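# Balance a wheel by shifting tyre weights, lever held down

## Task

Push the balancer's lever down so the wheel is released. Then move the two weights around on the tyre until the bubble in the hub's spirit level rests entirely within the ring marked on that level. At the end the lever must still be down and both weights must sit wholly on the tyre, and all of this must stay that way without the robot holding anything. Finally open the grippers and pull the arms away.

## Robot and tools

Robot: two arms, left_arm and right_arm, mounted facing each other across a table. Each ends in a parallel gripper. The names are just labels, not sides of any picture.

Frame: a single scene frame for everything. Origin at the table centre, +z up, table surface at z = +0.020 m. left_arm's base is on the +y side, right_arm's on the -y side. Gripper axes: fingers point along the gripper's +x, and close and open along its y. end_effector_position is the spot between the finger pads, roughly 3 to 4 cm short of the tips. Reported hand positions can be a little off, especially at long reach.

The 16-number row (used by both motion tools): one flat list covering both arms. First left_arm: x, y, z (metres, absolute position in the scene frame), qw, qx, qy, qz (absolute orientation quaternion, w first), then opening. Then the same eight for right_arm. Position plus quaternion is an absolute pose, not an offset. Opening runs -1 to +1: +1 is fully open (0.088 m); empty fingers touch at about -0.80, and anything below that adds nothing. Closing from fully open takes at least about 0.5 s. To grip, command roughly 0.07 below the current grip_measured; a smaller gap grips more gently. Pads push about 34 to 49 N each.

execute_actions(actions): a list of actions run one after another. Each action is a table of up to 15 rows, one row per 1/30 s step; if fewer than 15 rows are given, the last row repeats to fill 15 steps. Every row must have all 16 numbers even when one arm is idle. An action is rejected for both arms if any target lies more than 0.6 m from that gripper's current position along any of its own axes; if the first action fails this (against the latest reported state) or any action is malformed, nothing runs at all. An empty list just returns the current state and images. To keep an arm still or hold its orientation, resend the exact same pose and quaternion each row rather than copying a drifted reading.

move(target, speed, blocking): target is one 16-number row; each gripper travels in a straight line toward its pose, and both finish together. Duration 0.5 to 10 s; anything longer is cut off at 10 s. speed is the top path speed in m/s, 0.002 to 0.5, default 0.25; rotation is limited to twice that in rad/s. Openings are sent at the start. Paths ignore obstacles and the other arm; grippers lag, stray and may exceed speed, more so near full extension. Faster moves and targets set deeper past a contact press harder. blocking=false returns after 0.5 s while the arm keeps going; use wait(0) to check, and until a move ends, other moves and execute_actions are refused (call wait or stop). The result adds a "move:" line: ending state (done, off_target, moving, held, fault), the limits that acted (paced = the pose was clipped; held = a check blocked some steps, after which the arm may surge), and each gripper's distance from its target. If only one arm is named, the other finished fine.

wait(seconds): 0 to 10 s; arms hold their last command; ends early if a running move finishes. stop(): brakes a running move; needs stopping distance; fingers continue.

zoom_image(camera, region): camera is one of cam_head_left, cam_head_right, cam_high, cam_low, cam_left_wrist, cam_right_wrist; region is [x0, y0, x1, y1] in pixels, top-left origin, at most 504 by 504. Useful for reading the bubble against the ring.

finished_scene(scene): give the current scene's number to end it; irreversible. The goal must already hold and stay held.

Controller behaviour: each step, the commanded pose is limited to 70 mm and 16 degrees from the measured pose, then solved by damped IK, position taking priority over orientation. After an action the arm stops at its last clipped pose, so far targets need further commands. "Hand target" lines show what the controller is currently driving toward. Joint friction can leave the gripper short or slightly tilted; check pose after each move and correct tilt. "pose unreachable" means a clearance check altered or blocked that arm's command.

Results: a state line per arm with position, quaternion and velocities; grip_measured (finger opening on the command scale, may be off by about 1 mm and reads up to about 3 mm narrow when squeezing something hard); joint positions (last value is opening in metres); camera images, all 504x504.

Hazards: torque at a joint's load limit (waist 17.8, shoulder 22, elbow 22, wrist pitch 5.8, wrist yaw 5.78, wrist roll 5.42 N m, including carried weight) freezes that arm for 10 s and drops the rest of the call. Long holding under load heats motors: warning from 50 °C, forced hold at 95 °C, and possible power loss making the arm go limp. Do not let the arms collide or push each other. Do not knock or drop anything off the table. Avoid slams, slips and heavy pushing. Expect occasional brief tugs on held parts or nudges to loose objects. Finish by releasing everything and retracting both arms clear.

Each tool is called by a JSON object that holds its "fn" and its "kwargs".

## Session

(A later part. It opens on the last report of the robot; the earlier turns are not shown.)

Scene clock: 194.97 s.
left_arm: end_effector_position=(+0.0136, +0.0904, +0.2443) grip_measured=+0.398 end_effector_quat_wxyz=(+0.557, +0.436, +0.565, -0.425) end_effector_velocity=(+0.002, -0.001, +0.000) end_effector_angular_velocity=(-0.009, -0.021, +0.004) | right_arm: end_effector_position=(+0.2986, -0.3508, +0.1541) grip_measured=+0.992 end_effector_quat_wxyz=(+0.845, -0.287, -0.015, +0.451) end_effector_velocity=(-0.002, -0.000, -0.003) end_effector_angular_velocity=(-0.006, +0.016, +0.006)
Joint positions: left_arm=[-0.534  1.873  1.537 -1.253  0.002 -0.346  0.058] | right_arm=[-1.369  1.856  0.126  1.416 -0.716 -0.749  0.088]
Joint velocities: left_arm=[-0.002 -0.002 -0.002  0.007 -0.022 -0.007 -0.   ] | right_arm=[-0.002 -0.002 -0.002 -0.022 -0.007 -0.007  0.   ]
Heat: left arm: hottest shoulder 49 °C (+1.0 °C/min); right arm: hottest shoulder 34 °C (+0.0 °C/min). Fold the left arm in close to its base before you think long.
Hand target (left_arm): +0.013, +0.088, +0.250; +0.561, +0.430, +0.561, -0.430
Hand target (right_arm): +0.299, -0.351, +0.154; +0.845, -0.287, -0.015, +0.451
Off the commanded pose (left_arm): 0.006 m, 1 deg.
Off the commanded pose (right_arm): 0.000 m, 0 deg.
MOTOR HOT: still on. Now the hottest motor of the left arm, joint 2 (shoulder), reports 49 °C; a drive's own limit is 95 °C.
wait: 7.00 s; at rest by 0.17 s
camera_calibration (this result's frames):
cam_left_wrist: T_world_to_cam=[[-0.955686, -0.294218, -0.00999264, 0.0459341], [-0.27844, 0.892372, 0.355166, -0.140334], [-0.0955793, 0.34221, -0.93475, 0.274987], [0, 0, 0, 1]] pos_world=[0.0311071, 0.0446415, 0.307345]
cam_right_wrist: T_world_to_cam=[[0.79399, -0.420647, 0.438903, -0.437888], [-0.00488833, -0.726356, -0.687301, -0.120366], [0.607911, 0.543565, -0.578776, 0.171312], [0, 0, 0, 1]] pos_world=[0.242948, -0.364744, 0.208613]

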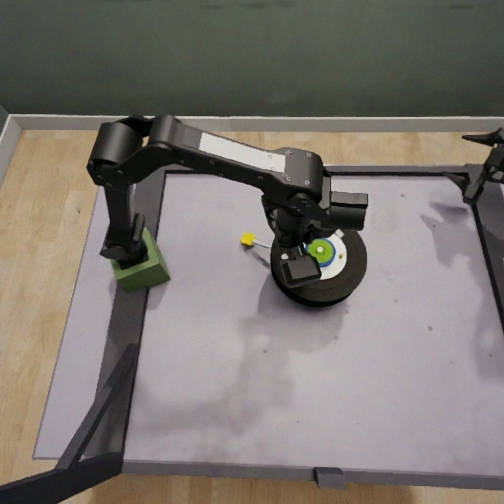

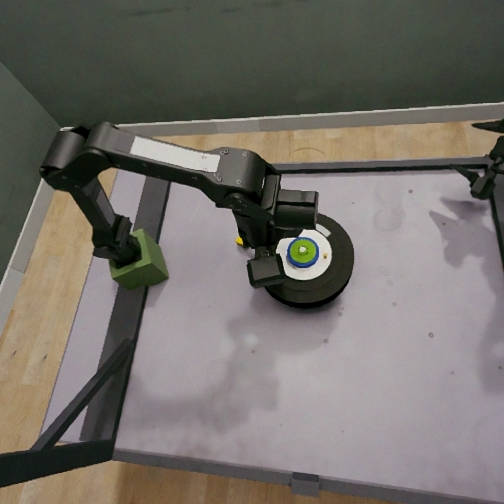

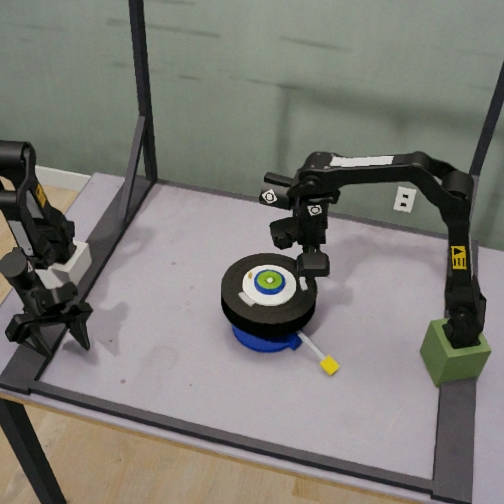

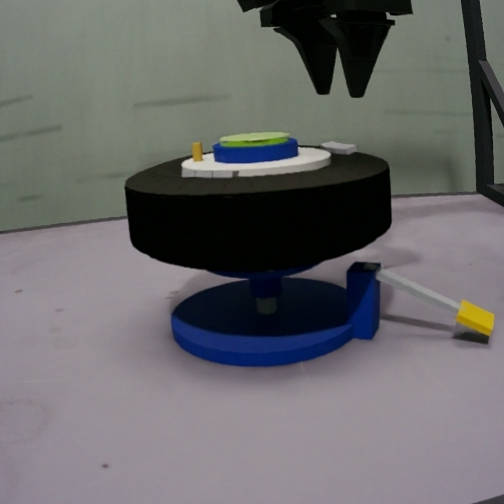

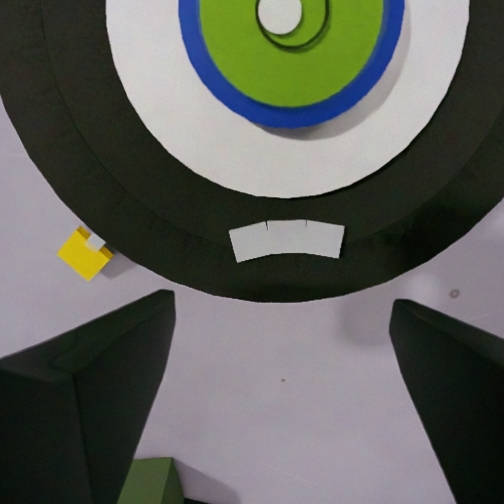

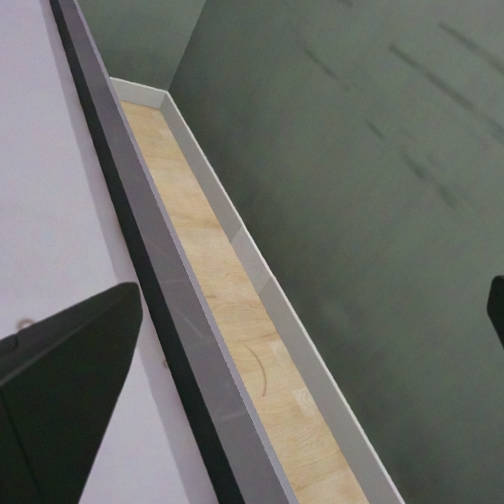

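{"fn": "move", "kwargs": {"target": [0.012,0.09,0.184,0.561,0.43,0.561,-0.43,0.4,0.299,-0.351,0.154,0.845,-0.287,-0.015,0.451,1], "speed": 0.04}}

{"fn": "move", "kwargs": {"target": [0.012,0.09,0.184,0.561,0.43,0.561,-0.43,-0.12,0.299,-0.351,0.154,0.845,-0.287,-0.015,0.451,1]}}

{"fn": "move", "kwargs": {"target": [0.012,0.09,0.222,0.561,0.43,0.561,-0.43,-0.12,0.299,-0.351,0.154,0.845,-0.287,-0.015,0.451,1], "speed": 0.05}}

{"fn": "move", "kwargs": {"target": [0.021,0.091,0.218,0.561,0.43,0.561,-0.43,-0.12,0.299,-0.351,0.154,0.845,-0.287,-0.015,0.451,1], "speed": 0.03}}

{"fn": "zoom_image", "kwargs": {"camera": "cam_head_right", "region": [247,200,362,315]}}

Scene clock: 209.20 s.
left_arm: end_effector_position=(+0.0127, +0.0878, +0.1903) grip_measured=+0.398 end_effector_quat_wxyz=(+0.564, +0.424, +0.558, -0.436) end_effector_velocity=(+0.001, +0.007, -0.001) end_effector_angular_velocity=(+0.026, -0.009, +0.005) | right_arm: end_effector_position=(+0.2986, -0.3508, +0.1541) grip_measured=+0.992 end_effector_quat_wxyz=(+0.845, -0.287, -0.015, +0.451) end_effector_velocity=(-0.002, +0.001, -0.002) end_effector_angular_velocity=(-0.001, +0.012, +0.020)
Joint positions: left_arm=[-0.536  1.894  1.346 -1.004  0.002 -0.348  0.058] | right_arm=[-1.369  1.856  0.126  1.416 -0.716 -0.749  0.088]
Joint velocities: left_arm=[-0.002 -0.002 -0.007 -0.022 -0.007 -0.007 -0.   ] | right_arm=[-0.002 -0.002  0.002 -0.022 -0.022 -0.007 -0.   ]
Heat: left arm: hottest shoulder 49 °C (-3.0 °C/min); right arm: hottest shoulder 34 °C (+0.0 °C/min). Fold the left arm in close to its base before you think long.
Hand target (left_arm): +0.012, +0.091, +0.184; +0.561, +0.430, +0.561, -0.430
Hand target (right_arm): +0.299, -0.351, +0.154; +0.845, -0.287, -0.015, +0.451
Off the commanded pose (left_arm): 0.007 m, 1 deg.
Off the commanded pose (right_arm): 0.000 m, 0 deg.
MOTOR HOT: still on. Now the hottest motor of the left arm, joint 2 (shoulder), reports 49 °C; a drive's own limit is 95 °C.
move: done
camera_calibration (this result's frames):
cam_left_wrist: T_world_to_cam=[[-0.955471, -0.295061, 0.00387597, 0.0412341], [-0.27806, 0.90466, 0.322915, -0.114068], [-0.0987858, 0.307458, -0.94642, 0.2306], [0, 0, 0, 1]] pos_world=[0.0304602, 0.0444596, 0.254918]
cam_right_wrist: T_world_to_cam=[[0.79399, -0.420647, 0.438903, -0.437888], [-0.00488833, -0.726356, -0.687301, -0.120366], [0.607911, 0.543565, -0.578776, 0.171312], [0, 0, 0, 1]] pos_world=[0.242948, -0.364744, 0.208613]

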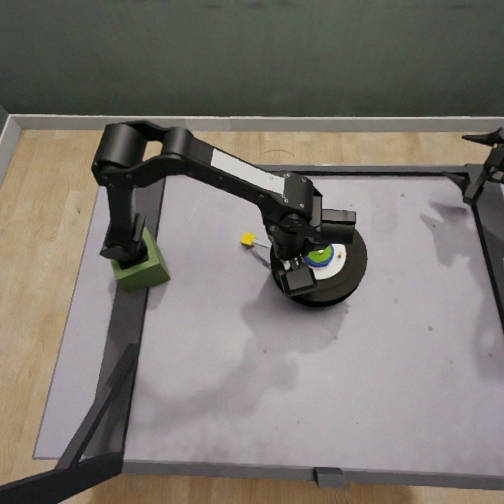

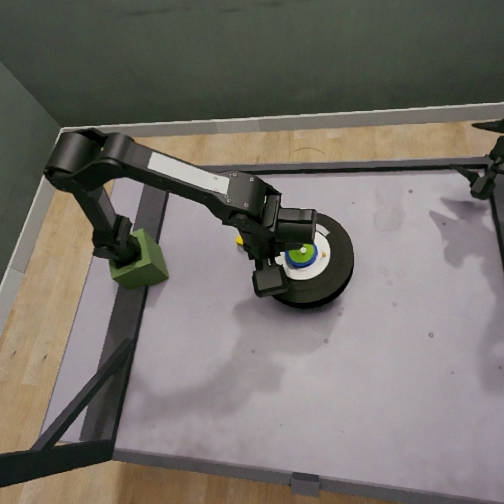

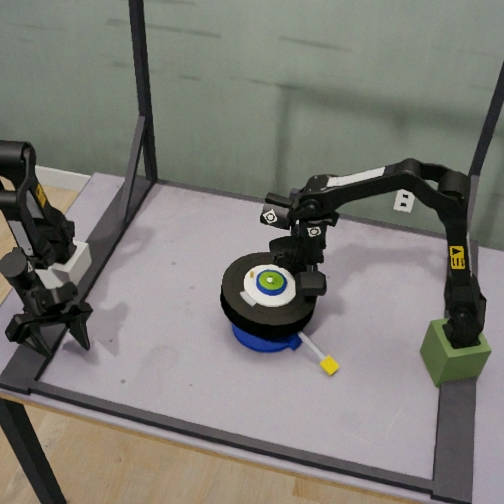

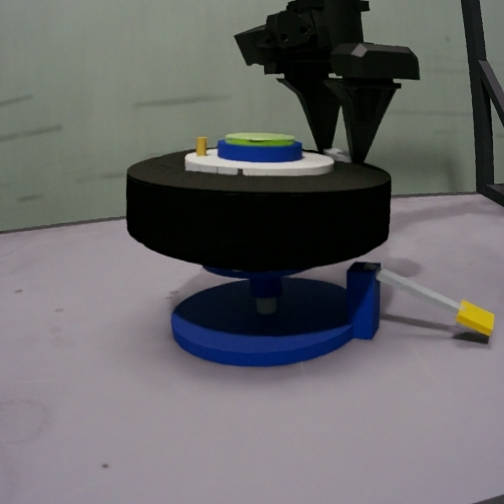

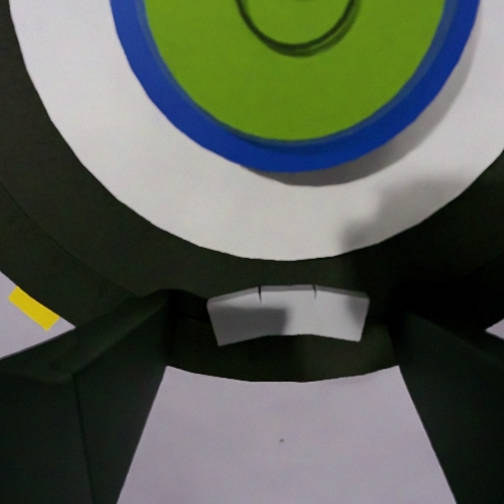

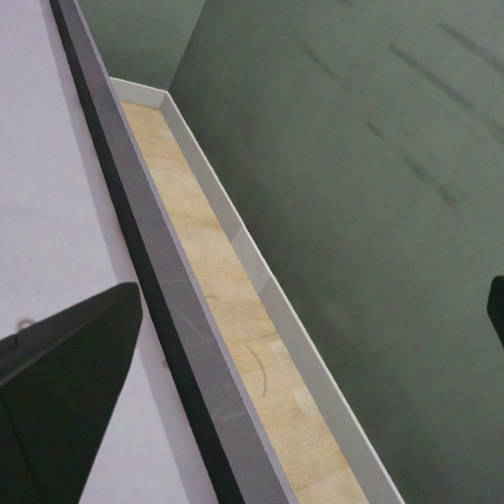

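Scene clock: 209.90 s.
left_arm: end_effector_position=(+0.0127, +0.0878, +0.1899) grip_measured=-0.034 end_effector_quat_wxyz=(+0.564, +0.425, +0.558, -0.436) end_effector_velocity=(+0.000, +0.002, -0.001) end_effector_angular_velocity=(+0.012, -0.008, +0.005) | right_arm: end_effector_position=(+0.2986, -0.3508, +0.1541) grip_measured=+0.992 end_effector_quat_wxyz=(+0.845, -0.287, -0.015, +0.451) end_effector_velocity=(-0.001, -0.001, -0.001) end_effector_angular_velocity=(+0.005, +0.013, -0.002)
Joint positions: left_arm=[-0.536  1.895  1.346 -1.003  0.002 -0.348  0.037] | right_arm=[-1.369  1.856  0.126  1.416 -0.716 -0.749  0.088]
Joint velocities: left_arm=[-0.002  0.002 -0.002 -0.007 -0.007 -0.007  0.   ] | right_arm=[-0.007 -0.002 -0.002 -0.007 -0.007  0.007  0.   ]
Heat: left arm: hottest shoulder 49 °C (-3.0 °C/min); right arm: hottest shoulder 34 °C (+0.0 °C/min). Fold the left arm in close to its base before you think long.
Hand target (left_arm): +0.012, +0.090, +0.184; +0.561, +0.430, +0.561, -0.430
Hand target (right_arm): +0.299, -0.351, +0.154; +0.845, -0.287, -0.015, +0.451
Off the commanded pose (left_arm): 0.006 m, 1 deg.
Off the commanded pose (right_arm): 0.000 m, 0 deg.
MOTOR HOT: still on. Now the hottest motor of the left arm, joint 2 (shoulder), reports 49 °C; a drive's own limit is 95 °C.
move: done
camera_calibration (this result's frames):
cam_left_wrist: T_world_to_cam=[[-0.955471, -0.295063, 0.00358903, 0.0412782], [-0.278081, 0.904414, 0.323584, -0.114024], [-0.0987237, 0.308177, -0.946193, 0.230148], [0, 0, 0, 1]] pos_world=[0.0304532, 0.0443784, 0.254512]
cam_right_wrist: T_world_to_cam=[[0.79399, -0.420647, 0.438903, -0.437888], [-0.00488833, -0.726356, -0.687301, -0.120366], [0.607911, 0.543565, -0.578776, 0.171312], [0, 0, 0, 1]] pos_world=[0.242948, -0.364744, 0.208613]

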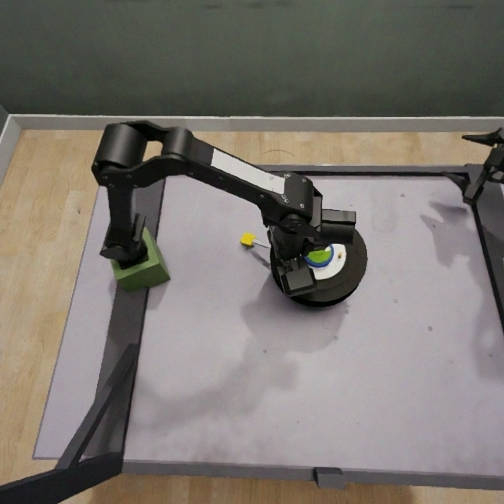

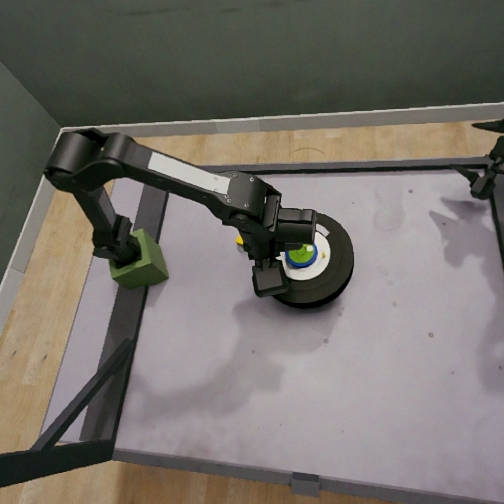

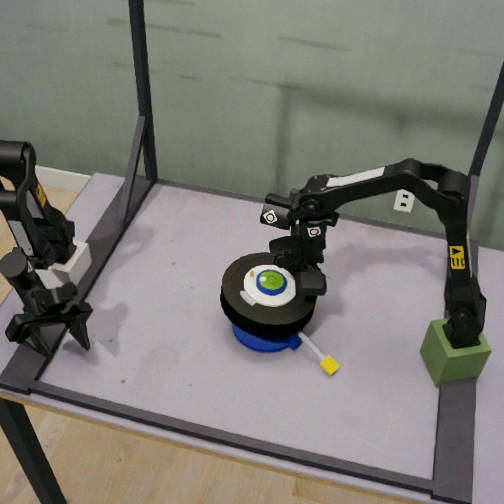

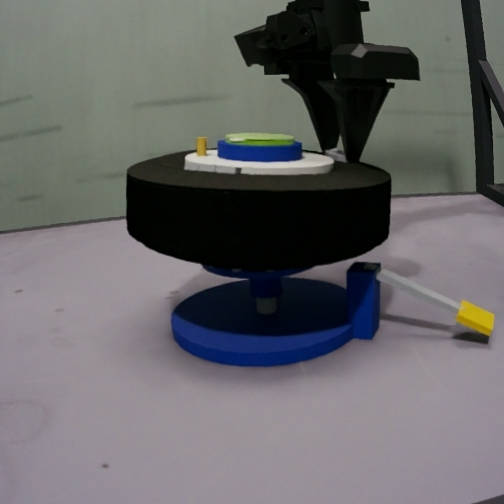

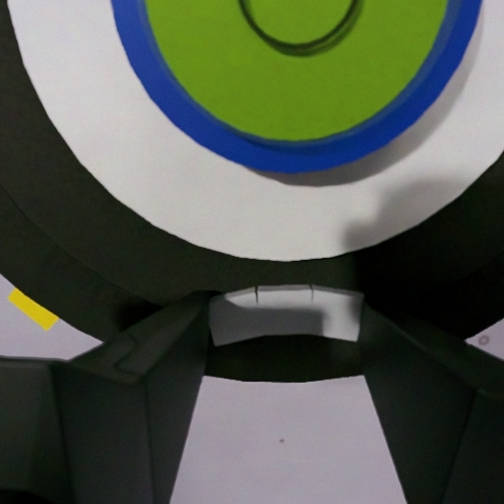

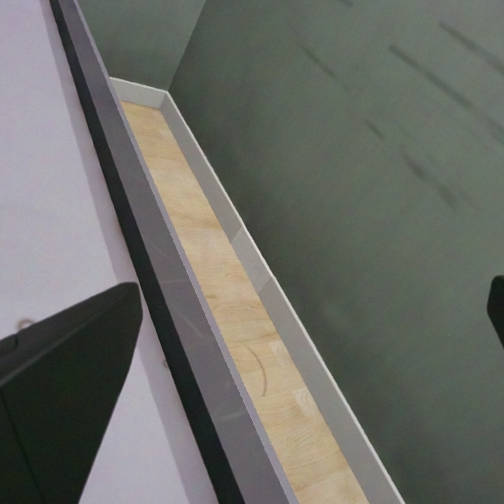

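Scene clock: 210.90 s.
left_arm: end_effector_position=(+0.0131, +0.0923, +0.2153) grip_measured=-0.034 end_effector_quat_wxyz=(+0.557, +0.436, +0.566, -0.424) end_effector_velocity=(+0.001, +0.004, +0.001) end_effector_angular_velocity=(+0.016, -0.009, +0.019) | right_arm: end_effector_position=(+0.2986, -0.3508, +0.1541) grip_measured=+0.992 end_effector_quat_wxyz=(+0.845, -0.287, -0.015, +0.451) end_effector_velocity=(-0.002, +0.001, -0.002) end_effector_angular_velocity=(-0.004, +0.007, +0.011)
Joint positions: left_arm=[-0.536  1.885  1.436 -1.142  0.002 -0.348  0.037] | right_arm=[-1.369  1.856  0.126  1.416 -0.716 -0.749  0.088]
Joint velocities: left_arm=[-0.002 -0.002  0.002 -0.022 -0.007 -0.022 -0.   ] | right_arm=[ 0.002  0.002 -0.002 -0.007 -0.007 -0.007 -0.   ]
Heat: left arm: hottest shoulder 49 °C (-3.0 °C/min); right arm: hottest shoulder 34 °C (+0.0 °C/min). Fold the left arm in close to its base before you think long.
Hand target (left_arm): +0.012, +0.090, +0.222; +0.561, +0.430, +0.561, -0.430
Hand target (right_arm): +0.299, -0.351, +0.154; +0.845, -0.287, -0.015, +0.451
Off the commanded pose (left_arm): 0.007 m, 1 deg.
Off the commanded pose (right_arm): 0.000 m, 0 deg.
MOTOR HOT: still on. Now the hottest motor of the left arm, joint 2 (shoulder), reports 49 °C; a drive's own limit is 95 °C.
move: done
camera_calibration (this result's frames):
cam_left_wrist: T_world_to_cam=[[-0.955459, -0.294923, -0.0109003, 0.0459795], [-0.279208, 0.891347, 0.357132, -0.132181], [-0.0956104, 0.344268, -0.93399, 0.246853], [0, 0, 0, 1]] pos_world=[0.0306273, 0.0463958, 0.278266]
cam_right_wrist: T_world_to_cam=[[0.79399, -0.420647, 0.438903, -0.437888], [-0.00488833, -0.726356, -0.687301, -0.120366], [0.607911, 0.543565, -0.578776, 0.171312], [0, 0, 0, 1]] pos_world=[0.242948, -0.364744, 0.208613]

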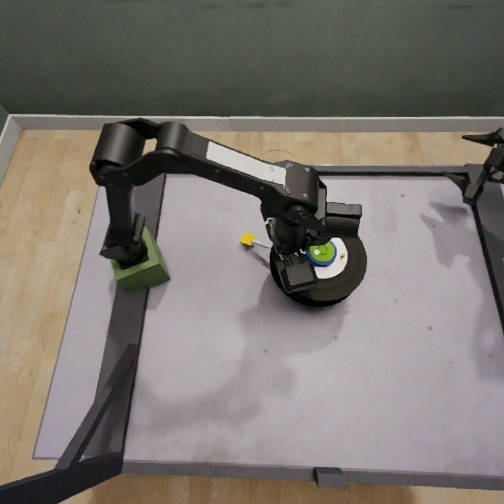

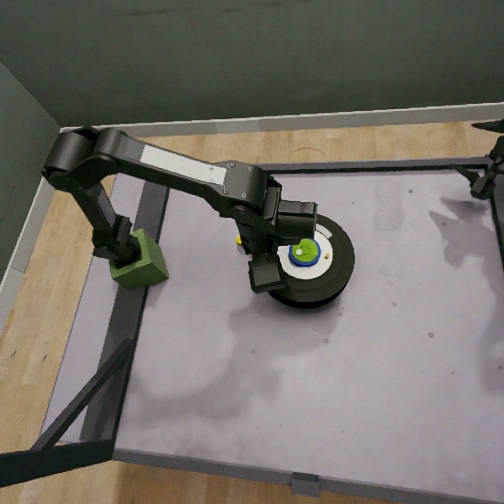

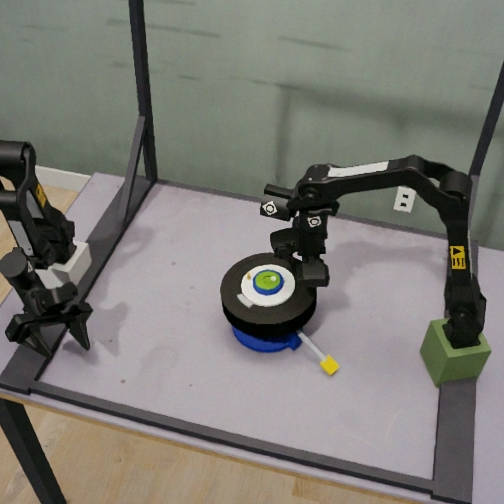

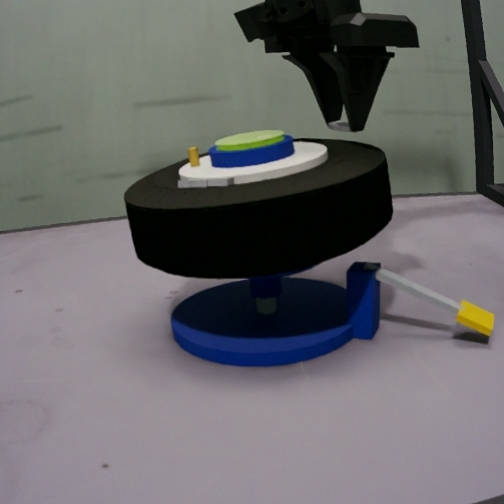

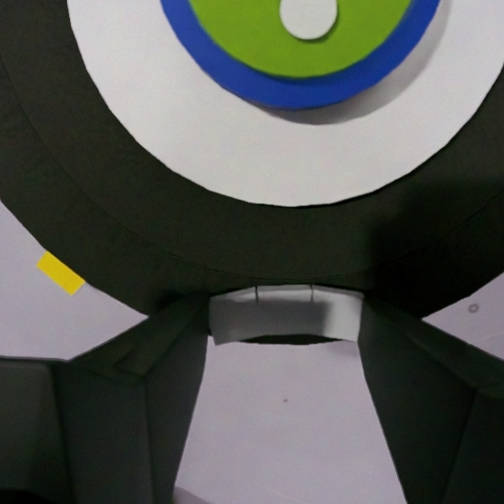

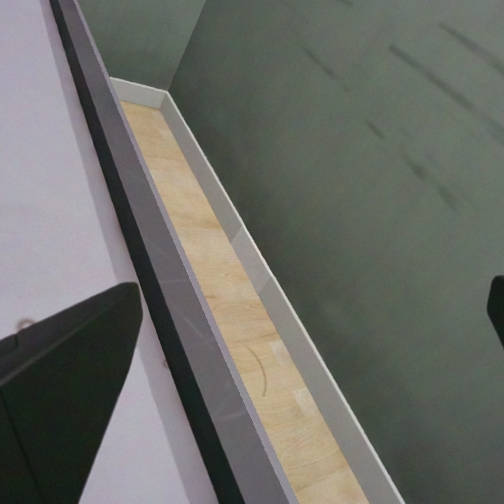

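Scene clock: 211.63 s.
left_arm: end_effector_position=(+0.0195, +0.0893, +0.2153) grip_measured=-0.034 end_effector_quat_wxyz=(+0.559, +0.432, +0.564, -0.428) end_effector_velocity=(+0.000, +0.003, +0.001) end_effector_angular_velocity=(+0.007, -0.008, +0.005) | right_arm: end_effector_position=(+0.2986, -0.3508, +0.1541) grip_measured=+0.992 end_effector_quat_wxyz=(+0.845, -0.287, -0.015, +0.451) end_effector_velocity=(-0.001, -0.000, -0.001) end_effector_angular_velocity=(-0.003, +0.002, +0.006)
Joint positions: left_arm=[-0.517  1.884  1.434 -1.129  0.002 -0.331  0.037] | right_arm=[-1.369  1.856  0.126  1.416 -0.716 -0.749  0.088]
Joint velocities: left_arm=[-0.002 -0.007 -0.007 -0.007 -0.007 -0.007 -0.   ] | right_arm=[-0.002 -0.002 -0.002 -0.007 -0.007 -0.007 -0.   ]
Heat: left arm: hottest shoulder 49 °C (-4.1 °C/min); right arm: hottest shoulder 34 °C (+0.0 °C/min). Fold the left arm in close to its base before you think long.
Hand target (left_arm): +0.021, +0.091, +0.218; +0.561, +0.430, +0.561, -0.430
Hand target (right_arm): +0.299, -0.351, +0.154; +0.845, -0.287, -0.015, +0.451
Off the commanded pose (left_arm): 0.004 m, 0 deg.
Off the commanded pose (right_arm): 0.000 m, 0 deg.
MOTOR HOT: still on. Now the hottest motor of the left arm, joint 2 (shoulder), reports 49 °C; a drive's own limit is 95 °C.
move: done
camera_calibration (this result's frames):
cam_left_wrist: T_world_to_cam=[[-0.954904, -0.296853, -0.00602732, 0.0503156], [-0.280488, 0.895232, 0.346247, -0.125744], [-0.0973886, 0.332324, -0.938124, 0.250429], [0, 0, 0, 1]] pos_world=[0.0371657, 0.0442832, 0.278775]
cam_right_wrist: T_world_to_cam=[[0.79399, -0.420647, 0.438903, -0.437888], [-0.00488833, -0.726356, -0.687301, -0.120366], [0.607911, 0.543565, -0.578776, 0.171312], [0, 0, 0, 1]] pos_world=[0.242948, -0.364744, 0.208613]

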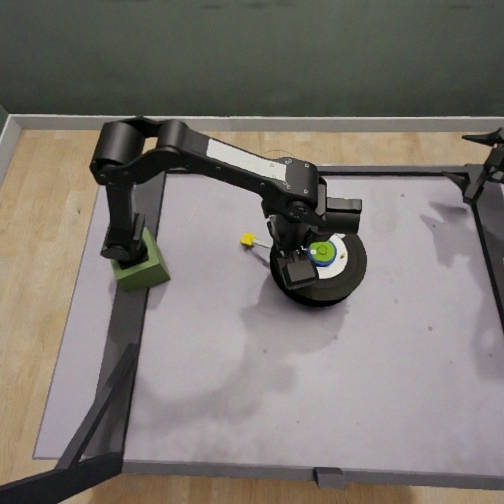

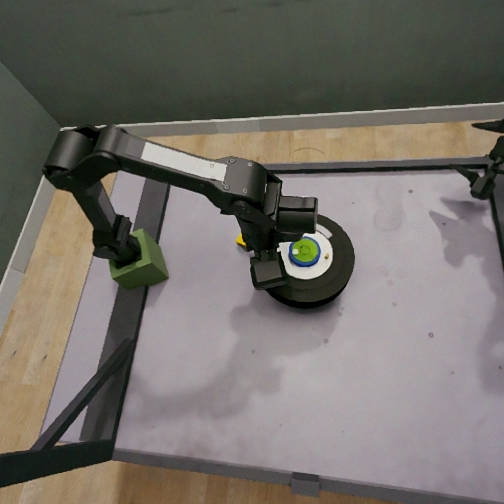

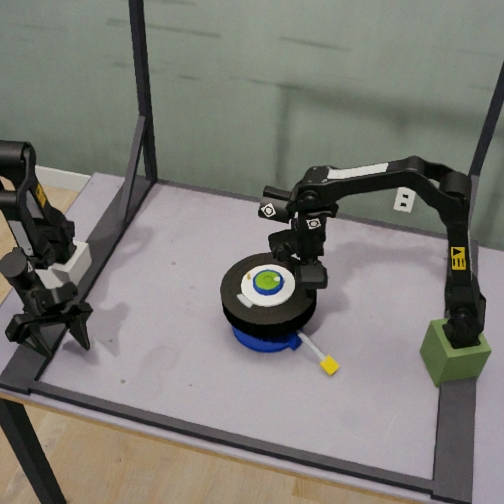

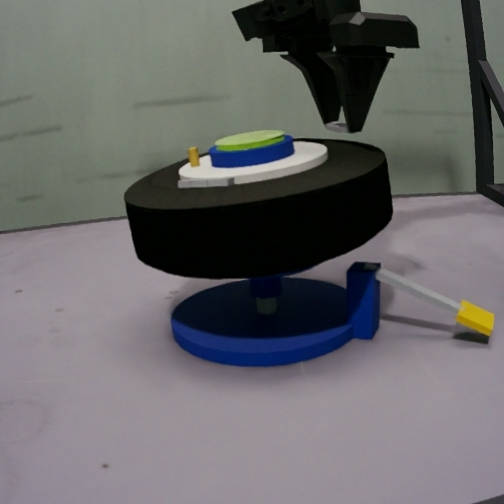

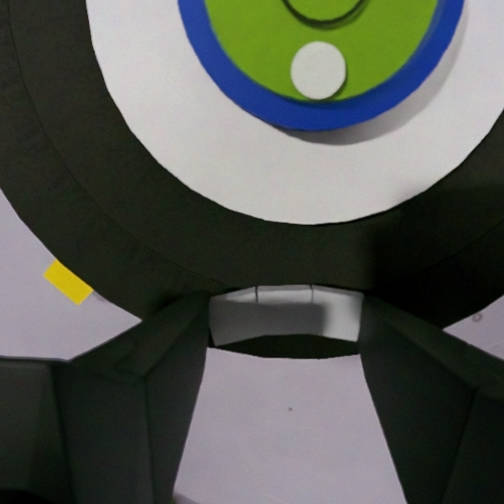

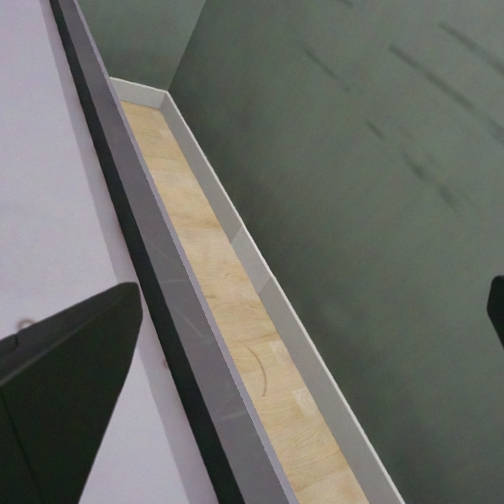

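Region (247, 200, 362, 315) of cam_head_right's 504x504 image, scaled by 4.383, with more detail than that image has.

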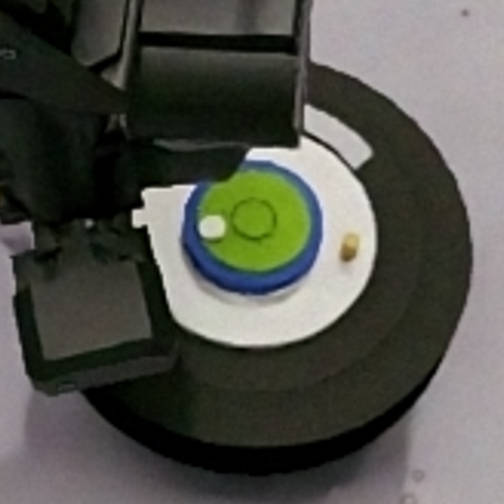

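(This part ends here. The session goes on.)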